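# Set feeder pedal spring peg using brass test weight

## Task

Work out which peg positions for the spring's end loop still let the brass test weight press the raised, sloping pedal fully down, with the weight standing base-flat on the pedal. Of the pegs that pass, leave the loop hooked on the one nearest the pedal, without letting the loop snap onto a peg. Return the weight to the bench, well away from the feeder. Everything must stay in place on its own, not held by the robot. Finally release everything and move both grippers clear.

## Robot and tools

Robot and frame. There are two arms, left_arm and right_arm. These are only names and say nothing about image sides; left_arm sits on the +y side. All poses use one scene frame in metres: origin on the table top midway between the arms, +x outward over the table, +z up. Quaternions are written w first (qw, qx, qy, qz). A gripper's fingers point along its own +z and open and close along its y. end_effector_position is the point between the pads when closed. Closed fingertips reach about 33 mm past it, fully open ones about 9 mm, and closing pushes the tips roughly 24 mm further out, so leave that gap above a surface. Printed hand positions can be off, more so at long reach.

The row. Every motion argument is a row of 20 numbers covering both arms, even if one arm is idle: left_arm x, y, z, qw, qx, qy, qz, gripper position, force_limit, speed, then the same ten for right_arm. x, y, z and the quaternion are an absolute target pose for that gripper in the scene frame, not an offset. The three gripper numbers each run from -1 to 1. position: +1 fully open (140 mm), pads touch near -0.8, -1 closes until blocked. force_limit: about 14 N at -1, 60 N at 0, 107 N at +1. speed (finger gap rate): about 30 mm/s at -1, 140 at 0, 250 at +1. A 0 in these slots is a real command; to leave a gripper alone, repeat its previous three values. Optionally 14 more numbers from 0 to 1 may follow: stiffness scales on each joint's position gain, left_arm's 7 then right_arm's 7, in Joint positions order; they persist until changed.

execute_actions(actions): a list of actions, each a table of up to 15 rows; each row lasts one control step (1/30 s), and a short table repeats its last row to fill 15 steps (0.5 s). An empty list just returns state and images. If any target lies more than 0.6 m from that gripper's current position along any of its own axes, the action is refused for both arms; a malformed action, or a first action failing that test against the last reported state, cancels the whole call. Each step the commanded pose is clipped to within 70 mm and 16 degrees of the measured one, position wins over orientation, and after an action the arm goes no further than its last clipped pose, so keep commanding far targets. To hold a gripper's orientation, resend one fixed quaternion in every row rather than copying the drifting reported one. To keep an arm still, resend the pose from the last result before it stopped, plus its gripper values.

move(target, speed, blocking): target is one row as above. The gripper goes in a straight line to that absolute pose; both arms' paths finish together, lasting 0.5 to 10 s (cut off at 10 s). speed is top path speed in m/s, 0.002 to 0.5, default 0.25; turning is capped at twice that in rad/s, taking the shorter way round. Paths ignore obstacles and the other arm, may lag, stray or overshoot speed near a straight arm. Faster contact hits harder, and aiming past a contact presses harder. Finger values are sent at the start. The result adds a move: line (done, off_target, moving, held, fault), which limits acted (paced = pose clipped; held = some steps blocked, after which the arm may jump ahead quickly), and each gripper's distance from its pose. With blocking=false you get a result after 0.5 s while motion continues; execute_actions and new moves are refused until a result shows the end, so use wait(0) or stop.

wait(seconds): 0 to 10; arms hold their last command, a running move continues, and it returns early when that move ends. stop(): brakes a running move (needs room; fingers keep going). zoom_image(camera, region): closer look at the latest image of cam_high, cam_low, cam_left_wrist or cam_right_wrist; region is [x0, y0, x1, y1] in pixels, top-left origin, at most 504 by 504. finished_scene(scene): pass the current scene number; it ends the scene irreversibly after the last command is held and reports success. Replying without any tool call ends everything.

Results. The state line gives each gripper's pose; Hand target lines show where the controller is currently driving each gripper; a pose unreachable line means a clearance check altered or blocked that arm. Action calls list step readings of end_effector_position, with HELD marking steps where an arm was held back. object_status: 0 moving, 1 stopped while opening, 2 stopped while closing (a grip), 3 reached the requested position or pads met. To grip, send -1 and look for 2. Stopped fingers stay until position changes by at least 0.01 or the object yields; to squeeze harder, raise force_limit and switch position between -1 and -0.98. position_measured is in counts, 3 open to 230 closed, not linear in mm.

Limits and hazards. Load limits (N m): waist 35, shoulder 35, upper arm roll 32, elbow 30, forearm roll 12, wrist pitch 12, wrist roll 12; a held weight adds load. Reaching one halts that arm for 10 s and drops the rest of the call. Holding loads heats motors: MOTOR HOT warns, OVER-TEMPERATURE FAULT brakes the arm until cool. Joint ranges (rad): waist ±2.744, shoulder ±1.784, upper arm roll ±2.901, elbow -3.042 to -0.152, forearm roll ±2.807, wrist pitch 0.544 to 4.517, wrist roll ±3.016; the elbow never fully straightens. Held parts may get brief tugs and loose items small pushes. Anything leaving the table fails the task; avoid drops, slips, slams, hard pushes, letting the loop snap onto a peg, and arms colliding or pressing each other. The simulation keeps running while you think, holding the last command.

Cameras: cam_high and cam_low are 896x504 fixed views; cam_left_wrist and cam_right_wrist are 616x616 fisheye views on the hands. Calibration is supplied but fixed cameras may be off by up to about 2.3 degrees and 9 mm.

Each tool is called in YAML: its name, and indented under it one key for each argument.

## Session

execute_actions:
  actions: []

Scene clock: 0.00 s.
left_arm: end_effector_position=(+0.4081, +0.6614, +0.2146) position_measured=3 object_status=3 end_effector_quat_wxyz=(+0.230, +0.918, -0.318, +0.057) | right_arm: end_effector_position=(+0.1025, -0.4855, +0.1492) position_measured=3 object_status=3 end_effector_quat_wxyz=(+0.768, -0.343, -0.534, +0.089)
Joint positions: left_arm=[ 0.497  0.13   0.031 -1.928 -0.334  1.693 -0.093] | right_arm=[-0.838  0.761  0.021 -2.027 -0.288  1.031  2.17 ]
Joint velocities: left_arm=[-0.001  0.001 -0.001 -0.    -0.001  0.     0.001] | right_arm=[ 0.001  0.     0.001 -0.     0.001  0.     0.001]
Hand target (left_arm): +0.408, +0.661, +0.215; +0.230, +0.918, -0.318, +0.057
Hand target (right_arm): +0.103, -0.486, +0.149; +0.768, -0.343, -0.534, +0.089
Joint stiffness scale: left_arm=[1. 1. 1. 1. 1. 1. 1.] | right_arm=[1. 1. 1. 1. 1. 1. 1.]

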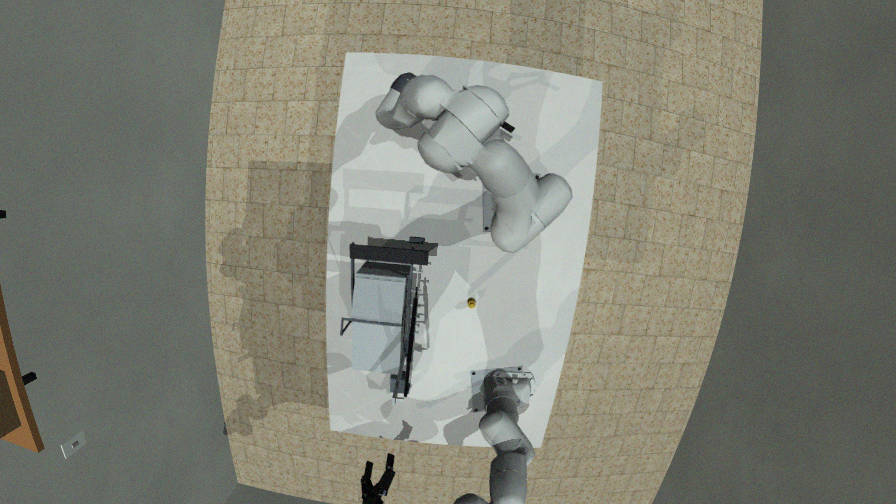

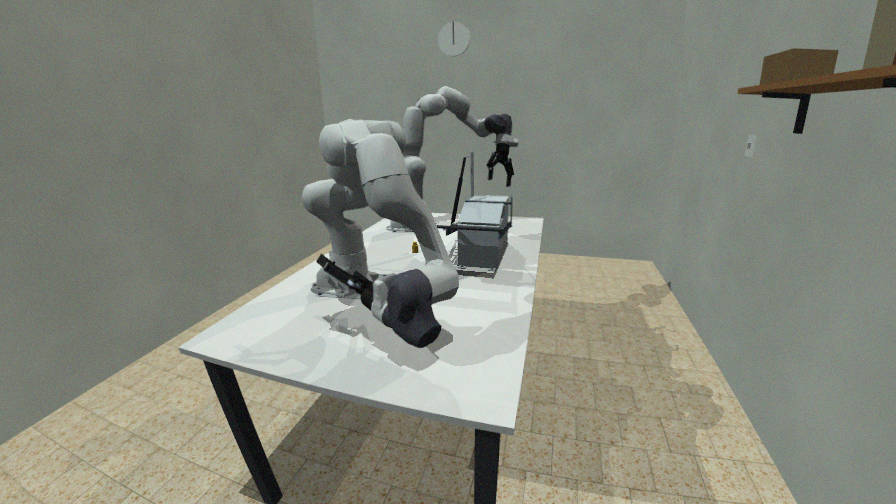

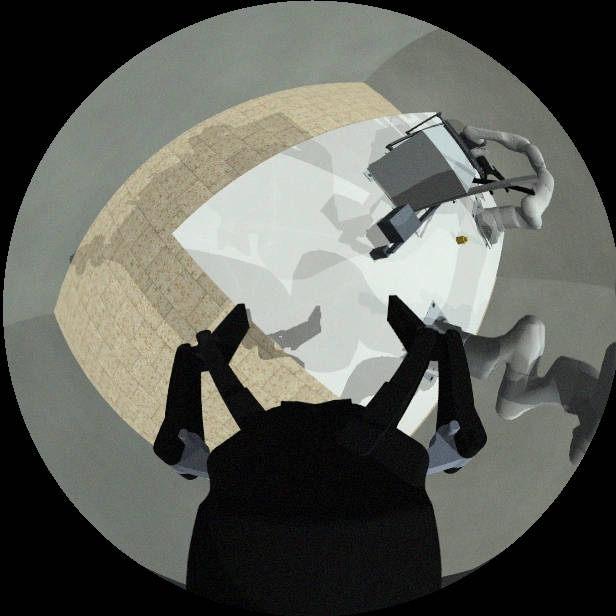

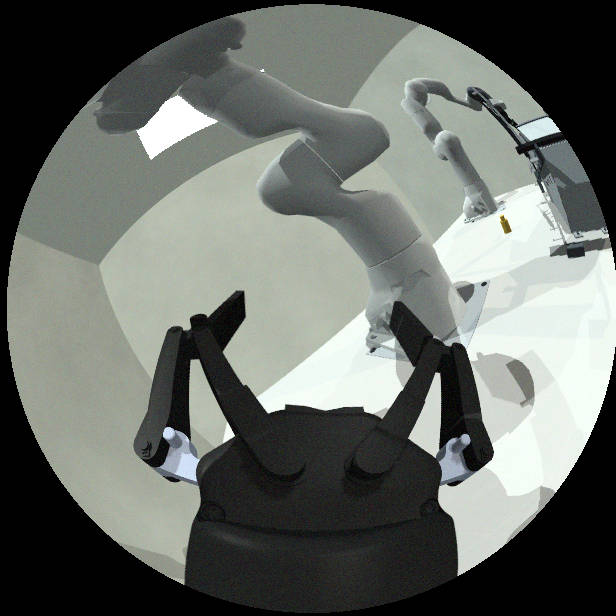

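zoom_image:
  camera: "cam_high"
  region: [320, 220, 500, 420]

zoom_image:
  camera: "cam_low"
  region: [400, 130, 560, 290]

zoom_image:
  camera: "cam_left_wrist"
  region: [350, 90, 560, 280]

Region (320, 220, 500, 420) of cam_high's 896x504 image, scaled by 2.520, with more detail than that image has; it fills the left 454 columns of this view, and the rest is white.

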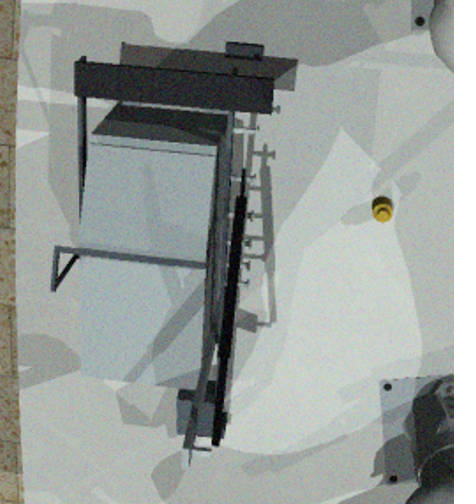

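Region (400, 130, 560, 290) of cam_low's 896x504 image, scaled by 3.150, with more detail than that image has.

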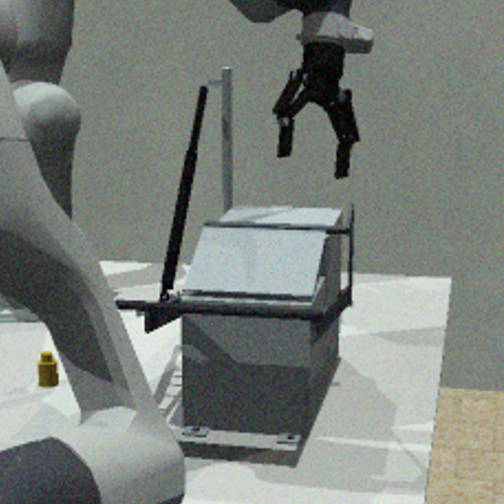

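Region (350, 90, 560, 280) of cam_left_wrist's 616x616 image, scaled by 2.400, with more detail than that image has; it fills the top 456 rows of this view, and the rest is white.

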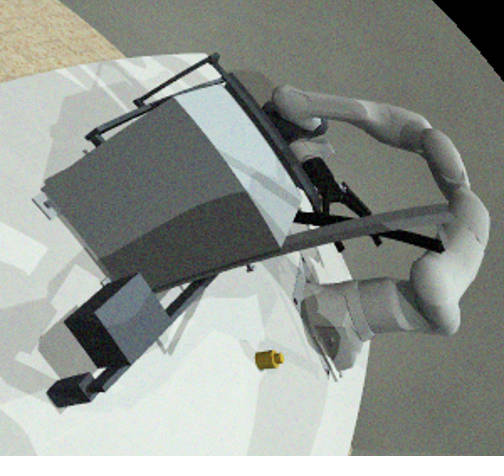

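move:
  target: [0.2,0.4,0.5,0,0.924,0,0.383,1,0,0,0.2,-0.55,0.35,0.3,-0.7,-0.65,0,1,0,0]
  speed: 0.3

move:
  target: [0.1,0.08,0.25,0,0.843,0,0.537,1,0,0,0.25,-0.5,0.35,0,0.707,0.707,0,1,0,0]
  speed: 0.3

Scene clock: 5.43 s.
left_arm: end_effector_position=(+0.2046, +0.4095, +0.4945) position_measured=3 object_status=3 end_effector_quat_wxyz=(-0.005, +0.924, -0.005, +0.383) | right_arm: end_effector_position=(+0.2007, -0.5499, +0.3452) position_measured=3 object_status=3 end_effector_quat_wxyz=(-0.300, +0.695, +0.653, -0.008)
Joint positions: left_arm=[ 0.871 -1.748  0.008 -2.6   -0.666  1.369 -0.822] | right_arm=[-0.922 -0.219 -0.075 -2.008 -0.069  1.183  2.323]
Joint velocities: left_arm=[ 0.003  0.001 -0.     0.001 -0.003 -0.009 -0.022] | right_arm=[ 0.001  0.001 -0.    -0.     0.     0.001  0.009]
Hand target (left_arm): +0.204, +0.408, +0.495; -0.001, +0.924, -0.002, +0.383
Hand target (right_arm): +0.201, -0.550, +0.345; -0.298, +0.699, +0.650, -0.008
Off the commanded pose (left_arm): 0.012 m, 1 deg.
Off the commanded pose (right_arm): 0.005 m, 1 deg.
Joint stiffness scale: left_arm=[1. 1. 1. 1. 1. 1. 1.] | right_arm=[1. 1. 1. 1. 1. 1. 1.]
move: off_target (left_arm, right_arm)
camera_calibration (this result's frames):
cam_left_wrist: T_world_to_cam=[[-0.0284585, -0.996377, -0.0801471, 0.457145], [-0.925631, 0.0565363, -0.374179, 0.352065], [0.377355, 0.0635381, -0.923887, 0.542427], [0, 0, 0, 1]] pos_world=[0.134204, 0.401119, 0.669515]
cam_right_wrist: T_world_to_cam=[[0.893246, 0.114576, -0.434722, 0.0412996], [0.0949521, -0.993246, -0.0666792, -0.540838], [-0.439426, 0.0182831, -0.898093, 0.584892], [0, 0, 0, 1]] pos_world=[0.27148, -0.552611, 0.507178]

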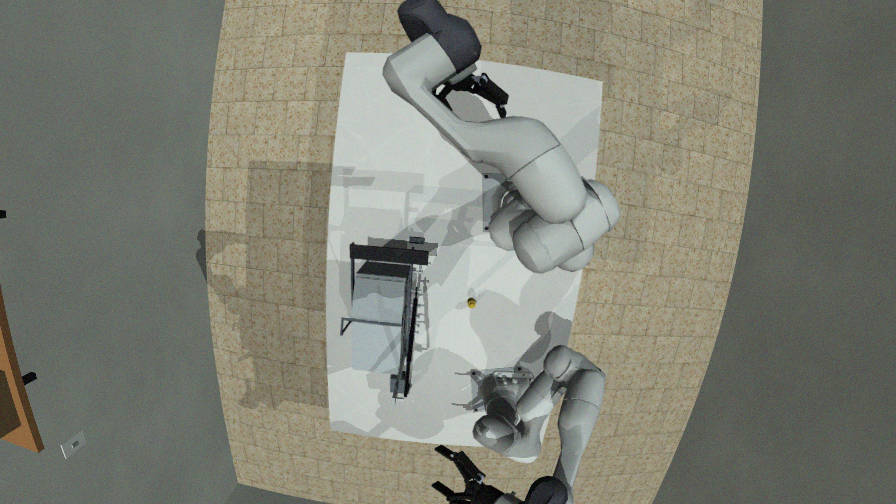

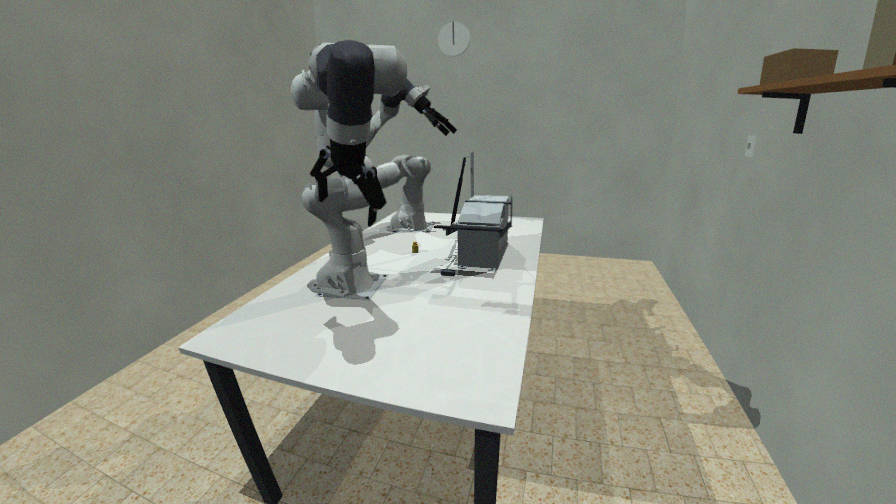

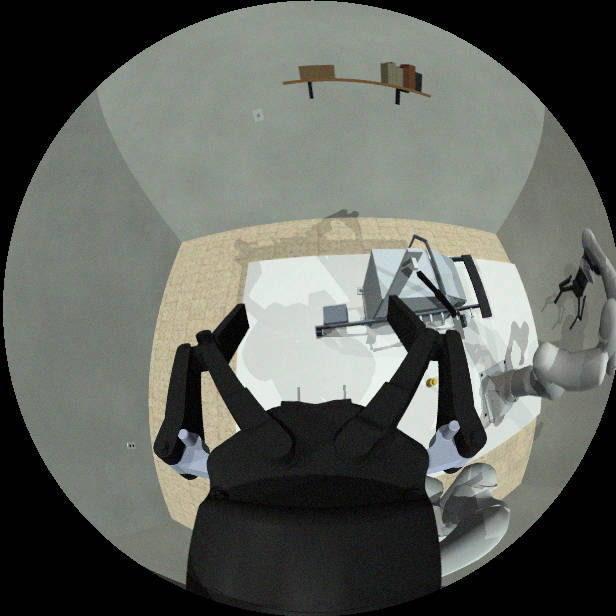

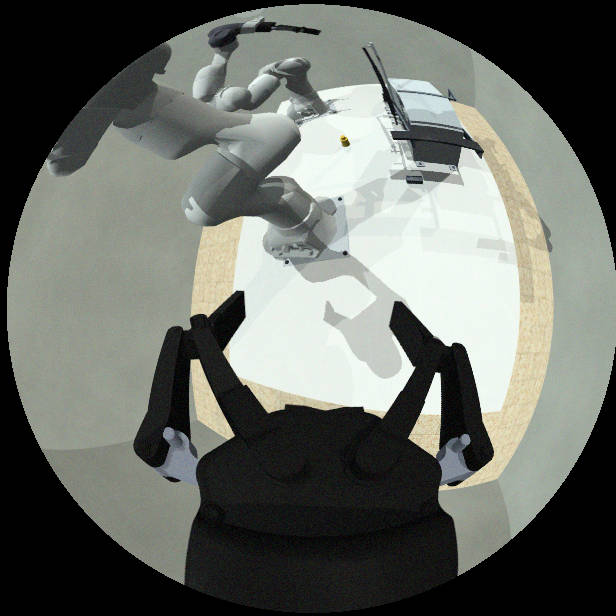

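Scene clock: 9.20 s.
left_arm: end_effector_position=(+0.1032, +0.0945, +0.2568) position_measured=3 object_status=3 end_effector_quat_wxyz=(-0.023, +0.842, +0.005, +0.539) | right_arm: end_effector_position=(+0.2493, -0.5007, +0.3477) position_measured=3 object_status=3 end_effector_quat_wxyz=(-0.001, +0.705, +0.709, -0.007)
Joint positions: left_arm=[-0.749 -1.784 -1.49  -2.685 -0.583  1.895 -2.675] | right_arm=[-0.901 -0.849  0.052 -2.47   0.026  1.619  2.382]
Joint velocities: left_arm=[-0.001 -0.     0.     0.     0.001  0.001 -0.031] | right_arm=[-0.001  0.    -0.    -0.    -0.    -0.    -0.   ]
Hand target (left_arm): +0.103, +0.093, +0.258; -0.019, +0.841, +0.008, +0.541
Hand target (right_arm): +0.250, -0.501, +0.348; +0.001, +0.707, +0.707, -0.006
Off the commanded pose (left_arm): 0.016 m, 3 deg.
Off the commanded pose (right_arm): 0.002 m, 1 deg.
Joint stiffness scale: left_arm=[1. 1. 1. 1. 1. 1. 1.] | right_arm=[1. 1. 1. 1. 1. 1. 1.]
joint sent to its limit (left arm) — the command would take joint 2 (shoulder) past its lower limit, so that joint was sent only as far as its limit.
move: off_target (left_arm); limits=paced
camera_calibration (this result's frames):
cam_left_wrist: T_world_to_cam=[[0.035398, -0.993935, -0.104119, 0.120719], [-0.741356, 0.0437496, -0.669684, 0.245172], [0.670178, 0.100895, -0.735311, 0.298832], [0, 0, 0, 1]] pos_world=[-0.0227839, 0.0791105, 0.396491]
cam_right_wrist: T_world_to_cam=[[0.995548, 0.0760757, -0.055654, -0.18333], [0.091886, -0.914927, 0.393022, -0.616294], [-0.0210199, -0.396385, -0.917844, 0.30257], [0, 0, 0, 1]] pos_world=[0.245502, -0.429982, 0.509726]

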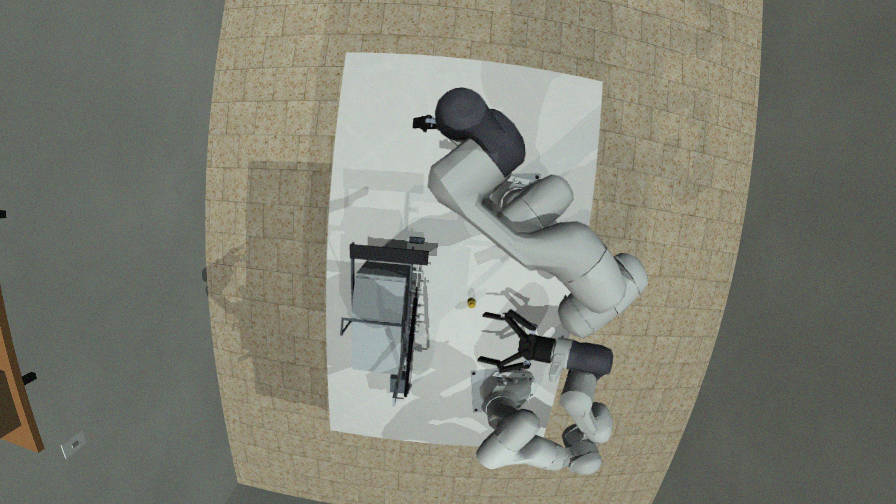

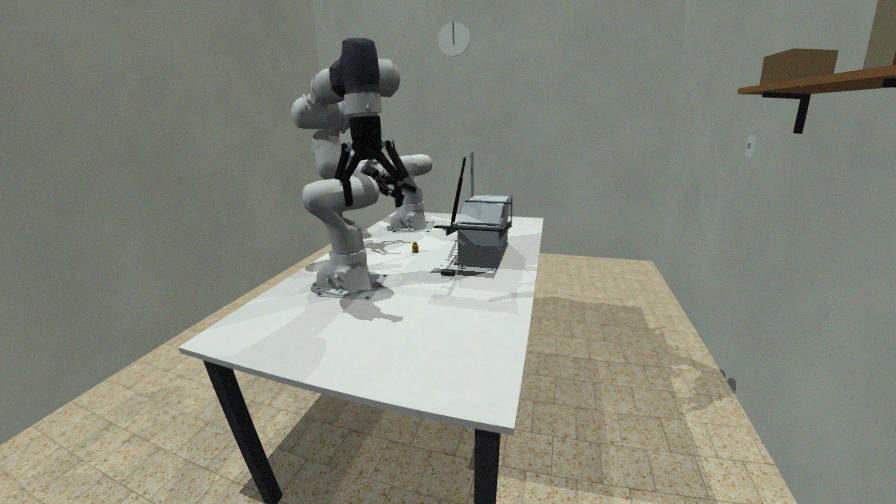

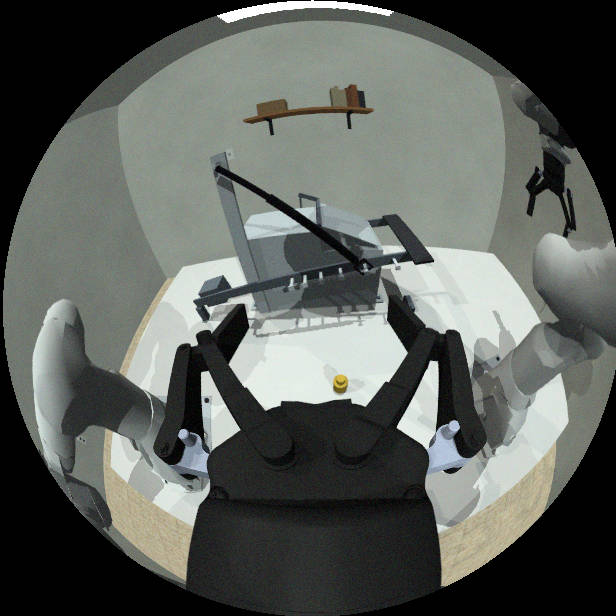

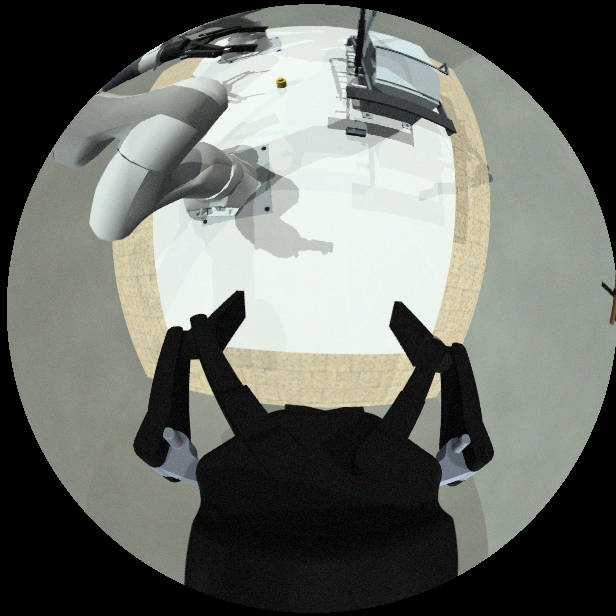

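zoom_image:
  camera: "cam_left_wrist"
  region: [180, 140, 450, 340]

zoom_image:
  camera: "cam_left_wrist"
  region: [310, 220, 430, 300]

zoom_image:
  camera: "cam_right_wrist"
  region: [320, 10, 470, 150]

Region (180, 140, 450, 340) of cam_left_wrist's 616x616 image, scaled by 1.867, with more detail than that image has; it fills the top 373 rows of this view, and the rest is white.

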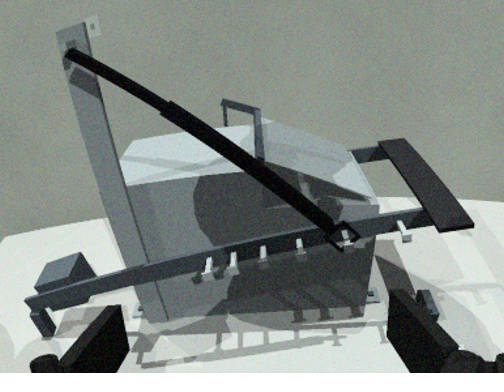

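Region (310, 220, 430, 300) of cam_left_wrist's 616x616 image, scaled by 4.200, with more detail than that image has.

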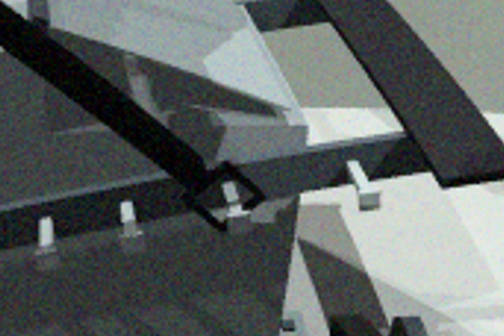

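Region (320, 10, 470, 150) of cam_right_wrist's 616x616 image, scaled by 3.360, with more detail than that image has; it fills the top 470 rows of this view, and the rest is white.

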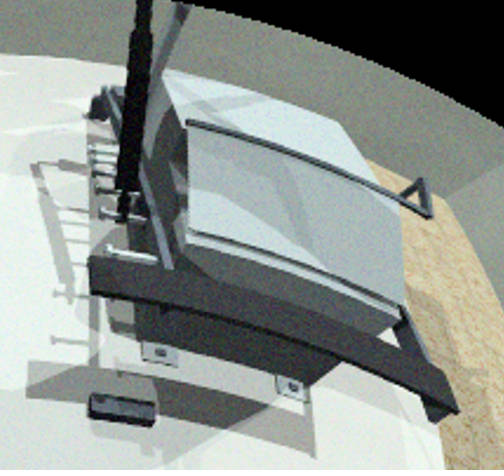

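move:
  target: [0.12,0.12,0.5,0,0.8,-0.55,0.2,1,0,0,0.25,-0.5,0.35,0,0.707,0.707,0,1,0,0]
  speed: 0.3

move:
  target: [0.4,0.4,0.55,0,0.707,-0.707,0,0,0,0,0.15,-0.2,0.3,0,0.707,0.707,0,0.2,0,0]
  speed: 0.3

move:
  target: [0.4,0.4,0.55,0,0.707,-0.707,0,0,0,0,0.108,0.0,0.16,0,0.707,0.707,0,0.2,0,0]
  speed: 0.3

Scene clock: 15.30 s.
left_arm: end_effector_position=(+0.1145, +0.1146, +0.4921) position_measured=3 object_status=3 end_effector_quat_wxyz=(-0.003, +0.803, -0.562, +0.198) | right_arm: end_effector_position=(+0.2504, -0.5004, +0.3488) position_measured=3 object_status=3 end_effector_quat_wxyz=(-0.000, +0.706, +0.708, -0.002)
Joint positions: left_arm=[-1.318 -0.917 -0.144 -2.249  0.122  1.658 -1.584] | right_arm=[-0.901 -0.849  0.047 -2.468  0.032  1.619  2.382]
Joint velocities: left_arm=[-0.009  0.001  0.003  0.     0.008 -0.008  0.019] | right_arm=[-0.    -0.    -0.    -0.001  0.002  0.001 -0.   ]
Hand target (left_arm): +0.115, +0.116, +0.492; -0.006, +0.801, -0.566, +0.196
Hand target (right_arm): +0.250, -0.500, +0.350; +0.000, +0.707, +0.707, +0.000
Off the commanded pose (left_arm): 0.011 m, 1 deg.
Off the commanded pose (right_arm): 0.001 m, 0 deg.
Joint stiffness scale: left_arm=[1. 1. 1. 1. 1. 1. 1.] | right_arm=[1. 1. 1. 1. 1. 1. 1.]
move: off_target (left_arm)
camera_calibration (this result's frames):
cam_left_wrist: T_world_to_cam=[[-0.907535, -0.317541, -0.274859, 0.279246], [-0.350713, 0.933055, 0.0800476, -0.105366], [0.231041, 0.169043, -0.958147, 0.614455], [0, 0, 0, 1]] pos_world=[0.0745078, 0.0831153, 0.673926]
cam_right_wrist: T_world_to_cam=[[0.996232, 0.0729296, -0.0469276, -0.189175], [0.0854696, -0.917341, 0.388819, -0.614685], [-0.0146922, -0.391365, -0.920118, 0.305427], [0, 0, 0, 1]] pos_world=[0.245486, -0.430547, 0.511152]

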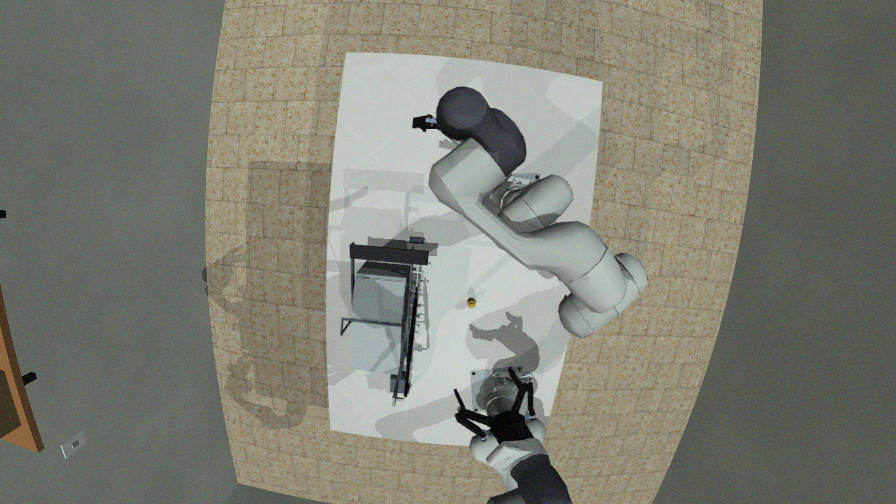

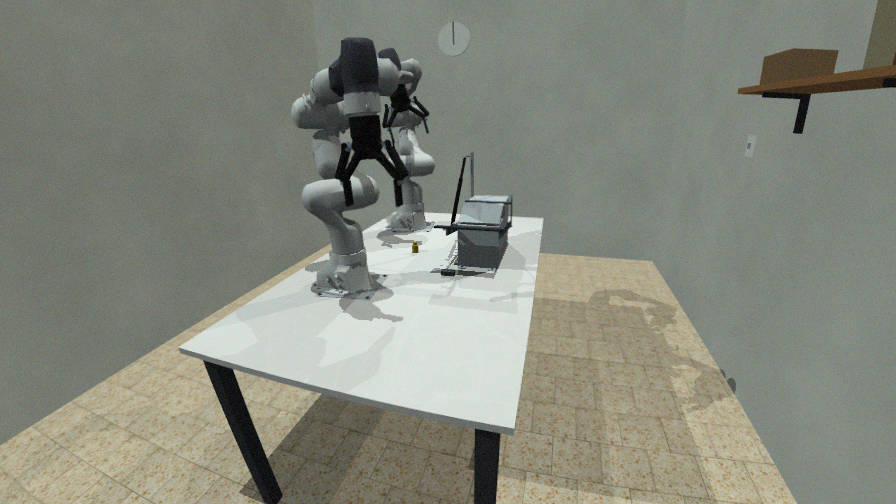

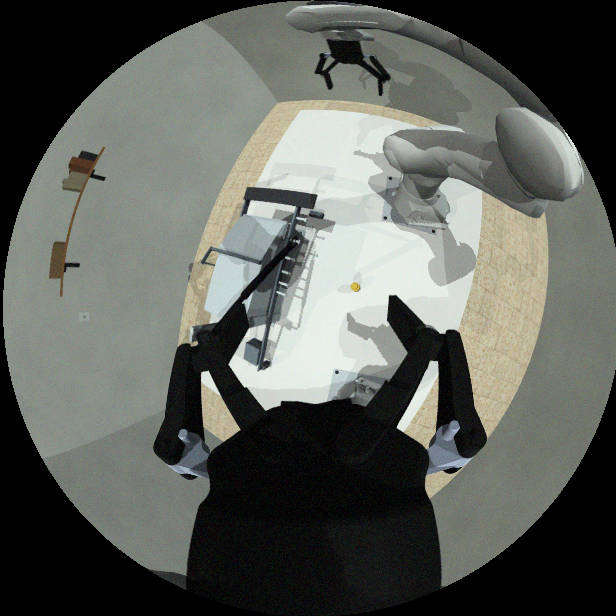

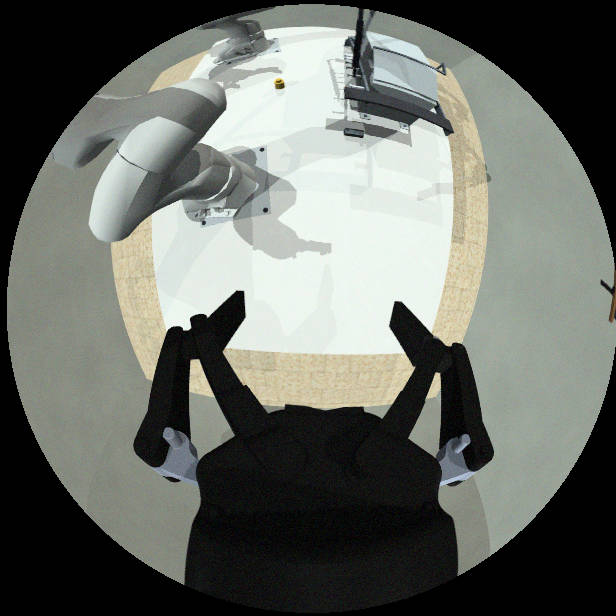

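Scene clock: 17.73 s.
left_arm: end_effector_position=(+0.3986, +0.3900, +0.5541) position_measured=129 object_status=3 end_effector_quat_wxyz=(-0.007, -0.706, +0.708, -0.001) | right_arm: end_effector_position=(+0.1950, -0.3212, +0.3242) position_measured=104 object_status=3 end_effector_quat_wxyz=(+0.022, +0.689, +0.725, -0.005)
Joint positions: left_arm=[-1.899 -0.684  0.873 -1.401  0.592  1.01  -0.624] | right_arm=[-0.796 -1.442  0.277 -2.703  0.268  1.318  2.526]
Joint velocities: left_arm=[-0.004 -0.001 -0.001  0.002  0.003 -0.008  0.026] | right_arm=[ 0.001  0.    -0.001 -0.     0.001  0.     0.   ]
Hand target (left_arm): +0.398, +0.392, +0.554; +0.007, +0.703, -0.711, -0.001
Hand target (right_arm): +0.195, -0.323, +0.324; +0.021, +0.690, +0.724, -0.005
Off the commanded pose (left_arm): 0.011 m, 1 deg.
Off the commanded pose (right_arm): 0.132 m, 4 deg; position clipped at the last step of the last action.
Joint stiffness scale: left_arm=[1. 1. 1. 1. 1. 1. 1.] | right_arm=[1. 1. 1. 1. 1. 1. 1.]
move: held (right_arm), off_target (left_arm); limits=paced,held; held on 42 of 73 steps (right_arm), including the last (right_arm)
pose unreachable (right arm): on one or more control steps of this call, first in action 0 (counted from 0), this arm could not follow its commanded pose, so it was not sent that pose on those steps. On the call's last step it was still not sent that pose. It may still have moved: this result reports where it is.
cause: the commanded pose would bring two parts of the arm too close to each other (its gripper and another part of the arm, with joints 3 (upper arm roll) to 7 (wrist roll) between them).
camera_calibration (this result's frames):
cam_left_wrist: T_world_to_cam=[[-0.997651, 0.0643792, -0.0233933, 0.389168], [0.0507099, 0.92376, 0.3796, -0.590047], [0.0460481, 0.377522, -0.924855, 0.535576], [0, 0, 0, 1]] pos_world=[0.393513, 0.317815, 0.728415]
cam_right_wrist: T_world_to_cam=[[0.992622, 0.118693, -0.0247871, -0.139947], [0.117962, -0.897971, 0.42395, -0.447504], [0.0280617, -0.423745, -0.905347, 0.32852], [0, 0, 0, 1]] pos_world=[0.182484, -0.246026, 0.483675]

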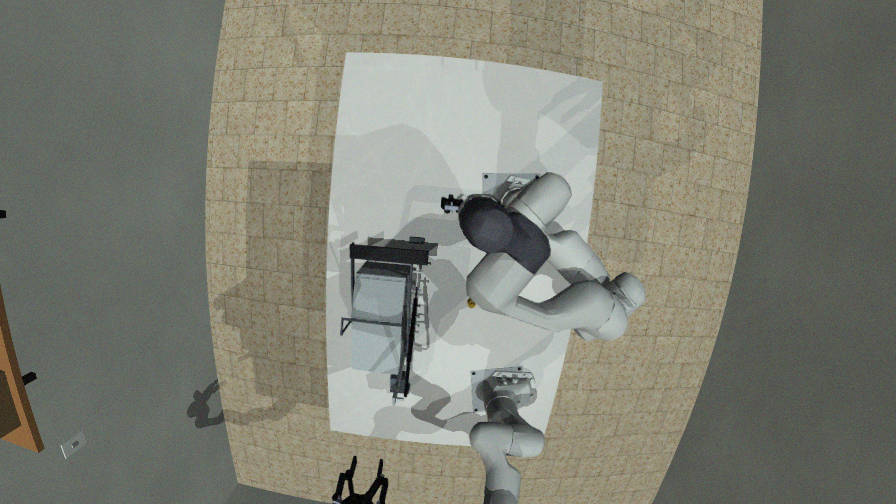

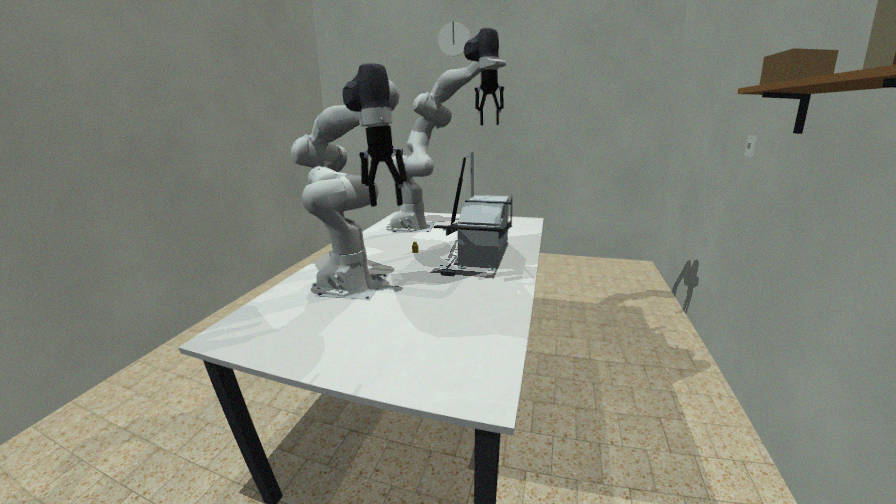

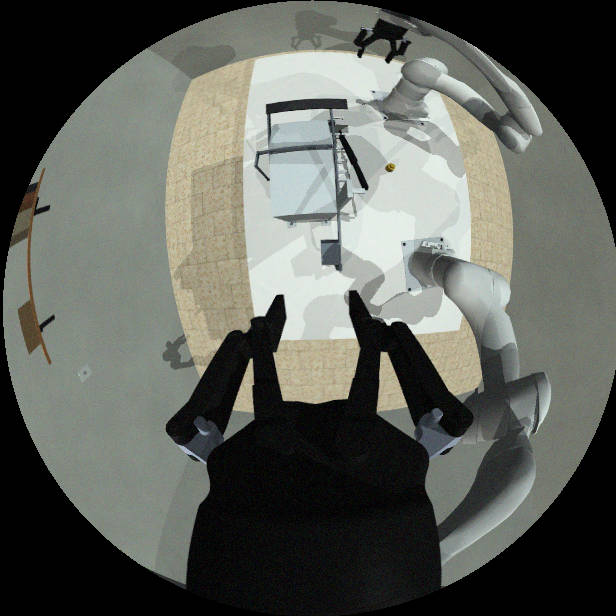

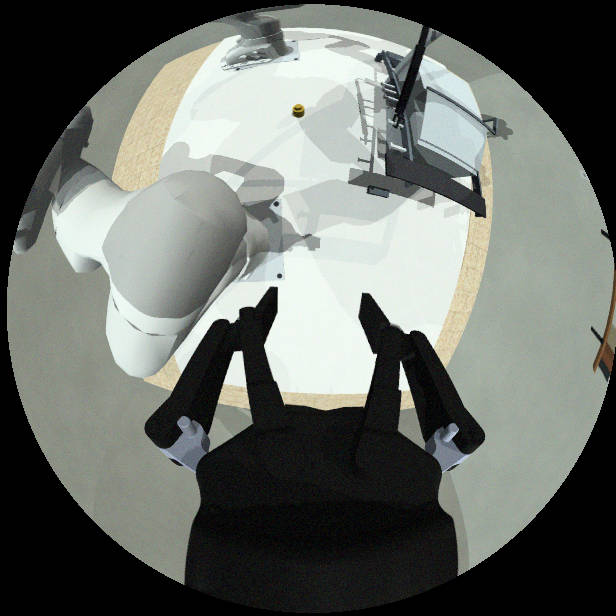

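Scene clock: 19.30 s.
left_arm: end_effector_position=(+0.3993, +0.4001, +0.5498) position_measured=129 object_status=3 end_effector_quat_wxyz=(-0.001, -0.709, +0.706, +0.002) | right_arm: end_effector_position=(+0.1933, -0.3128, +0.3191) position_measured=104 object_status=3 end_effector_quat_wxyz=(+0.024, +0.685, +0.728, -0.007)
Joint positions: left_arm=[-1.884 -0.705  0.862 -1.424  0.615  1.01  -0.623] | right_arm=[-0.785 -1.475  0.297 -2.718  0.287  1.307  2.532]
Joint velocities: left_arm=[-0.001 -0.003 -0.002 -0.001  0.007 -0.     0.001] | right_arm=[ 0.001 -0.001 -0.001 -0.     0.001 -0.     0.002]
Hand target (left_arm): +0.400, +0.400, +0.550; +0.000, +0.707, -0.707, -0.000
Hand target (right_arm): +0.193, -0.314, +0.319; +0.024, +0.686, +0.727, -0.006
Off the commanded pose (left_arm): 0.001 m, 0 deg.
Off the commanded pose (right_arm): 0.361 m, 4 deg; position clipped at the last step of the last action.
Joint stiffness scale: left_arm=[1. 1. 1. 1. 1. 1. 1.] | right_arm=[1. 1. 1. 1. 1. 1. 1.]
move: held (right_arm); limits=paced,held; held on 41 of 47 steps (right_arm), including the last (right_arm)
pose unreachable (right arm): on one or more control steps of this call, first in action 0 (counted from 0), this arm could not follow its commanded pose, so it was not sent that pose on those steps. On the call's last step it was still not sent that pose. It may still have moved: this result reports where it is.
cause: the commanded pose would bring two parts of the arm too close to each other (its gripper and another part of the arm, with joints 3 (upper arm roll) to 7 (wrist roll) between them).
camera_calibration (this result's frames):
cam_left_wrist: T_world_to_cam=[[-0.997911, 0.0587177, -0.0269373, 0.393411], [0.0435966, 0.919811, 0.389931, -0.598995], [0.0476731, 0.387942, -0.92045, 0.520563], [0, 0, 0, 1]] pos_world=[0.393886, 0.325914, 0.723317]
cam_right_wrist: T_world_to_cam=[[0.991515, 0.127856, -0.0234534, -0.136672], [0.125492, -0.894465, 0.429168, -0.43961], [0.0338933, -0.42847, -0.90292, 0.324205], [0, 0, 0, 1]] pos_world=[0.179692, -0.236829, 0.478193]

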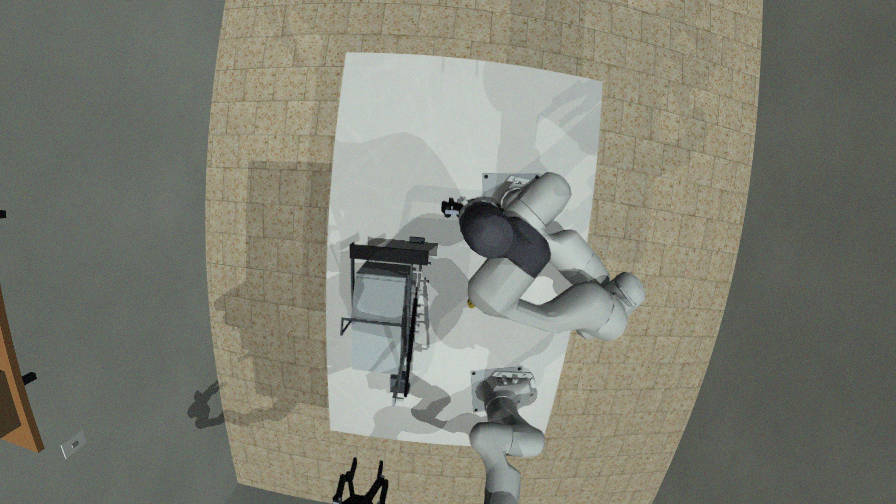

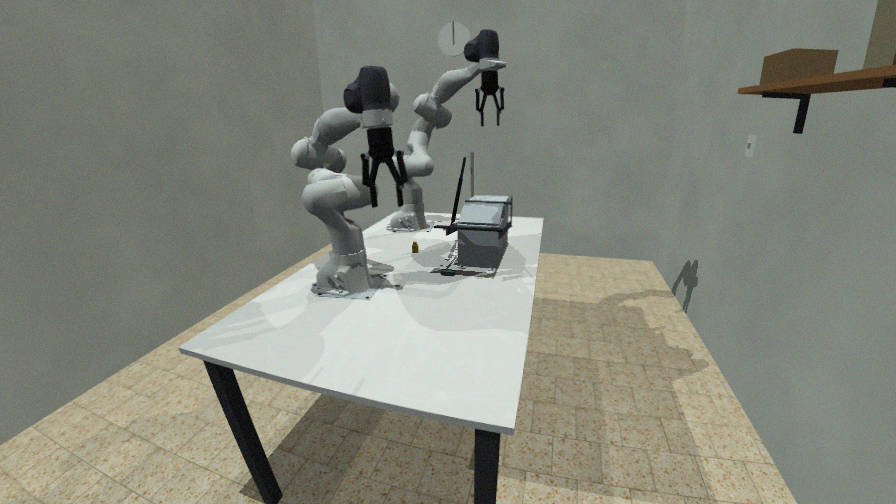

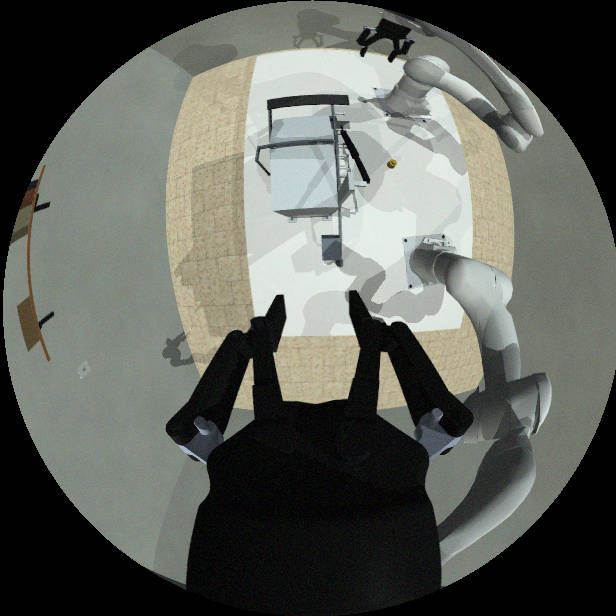

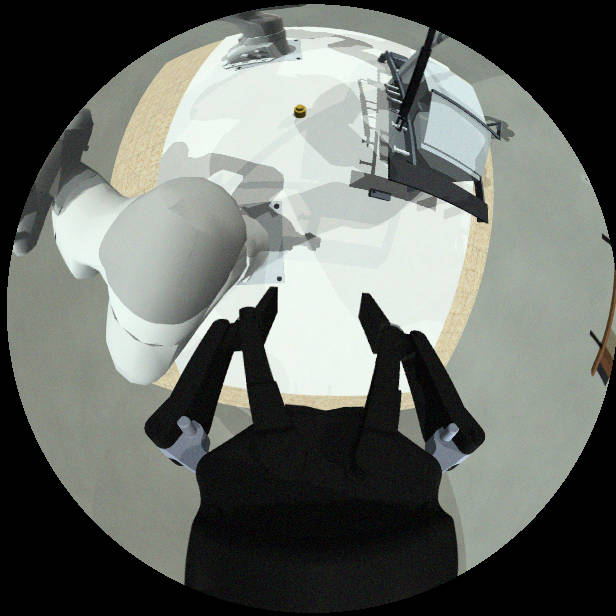

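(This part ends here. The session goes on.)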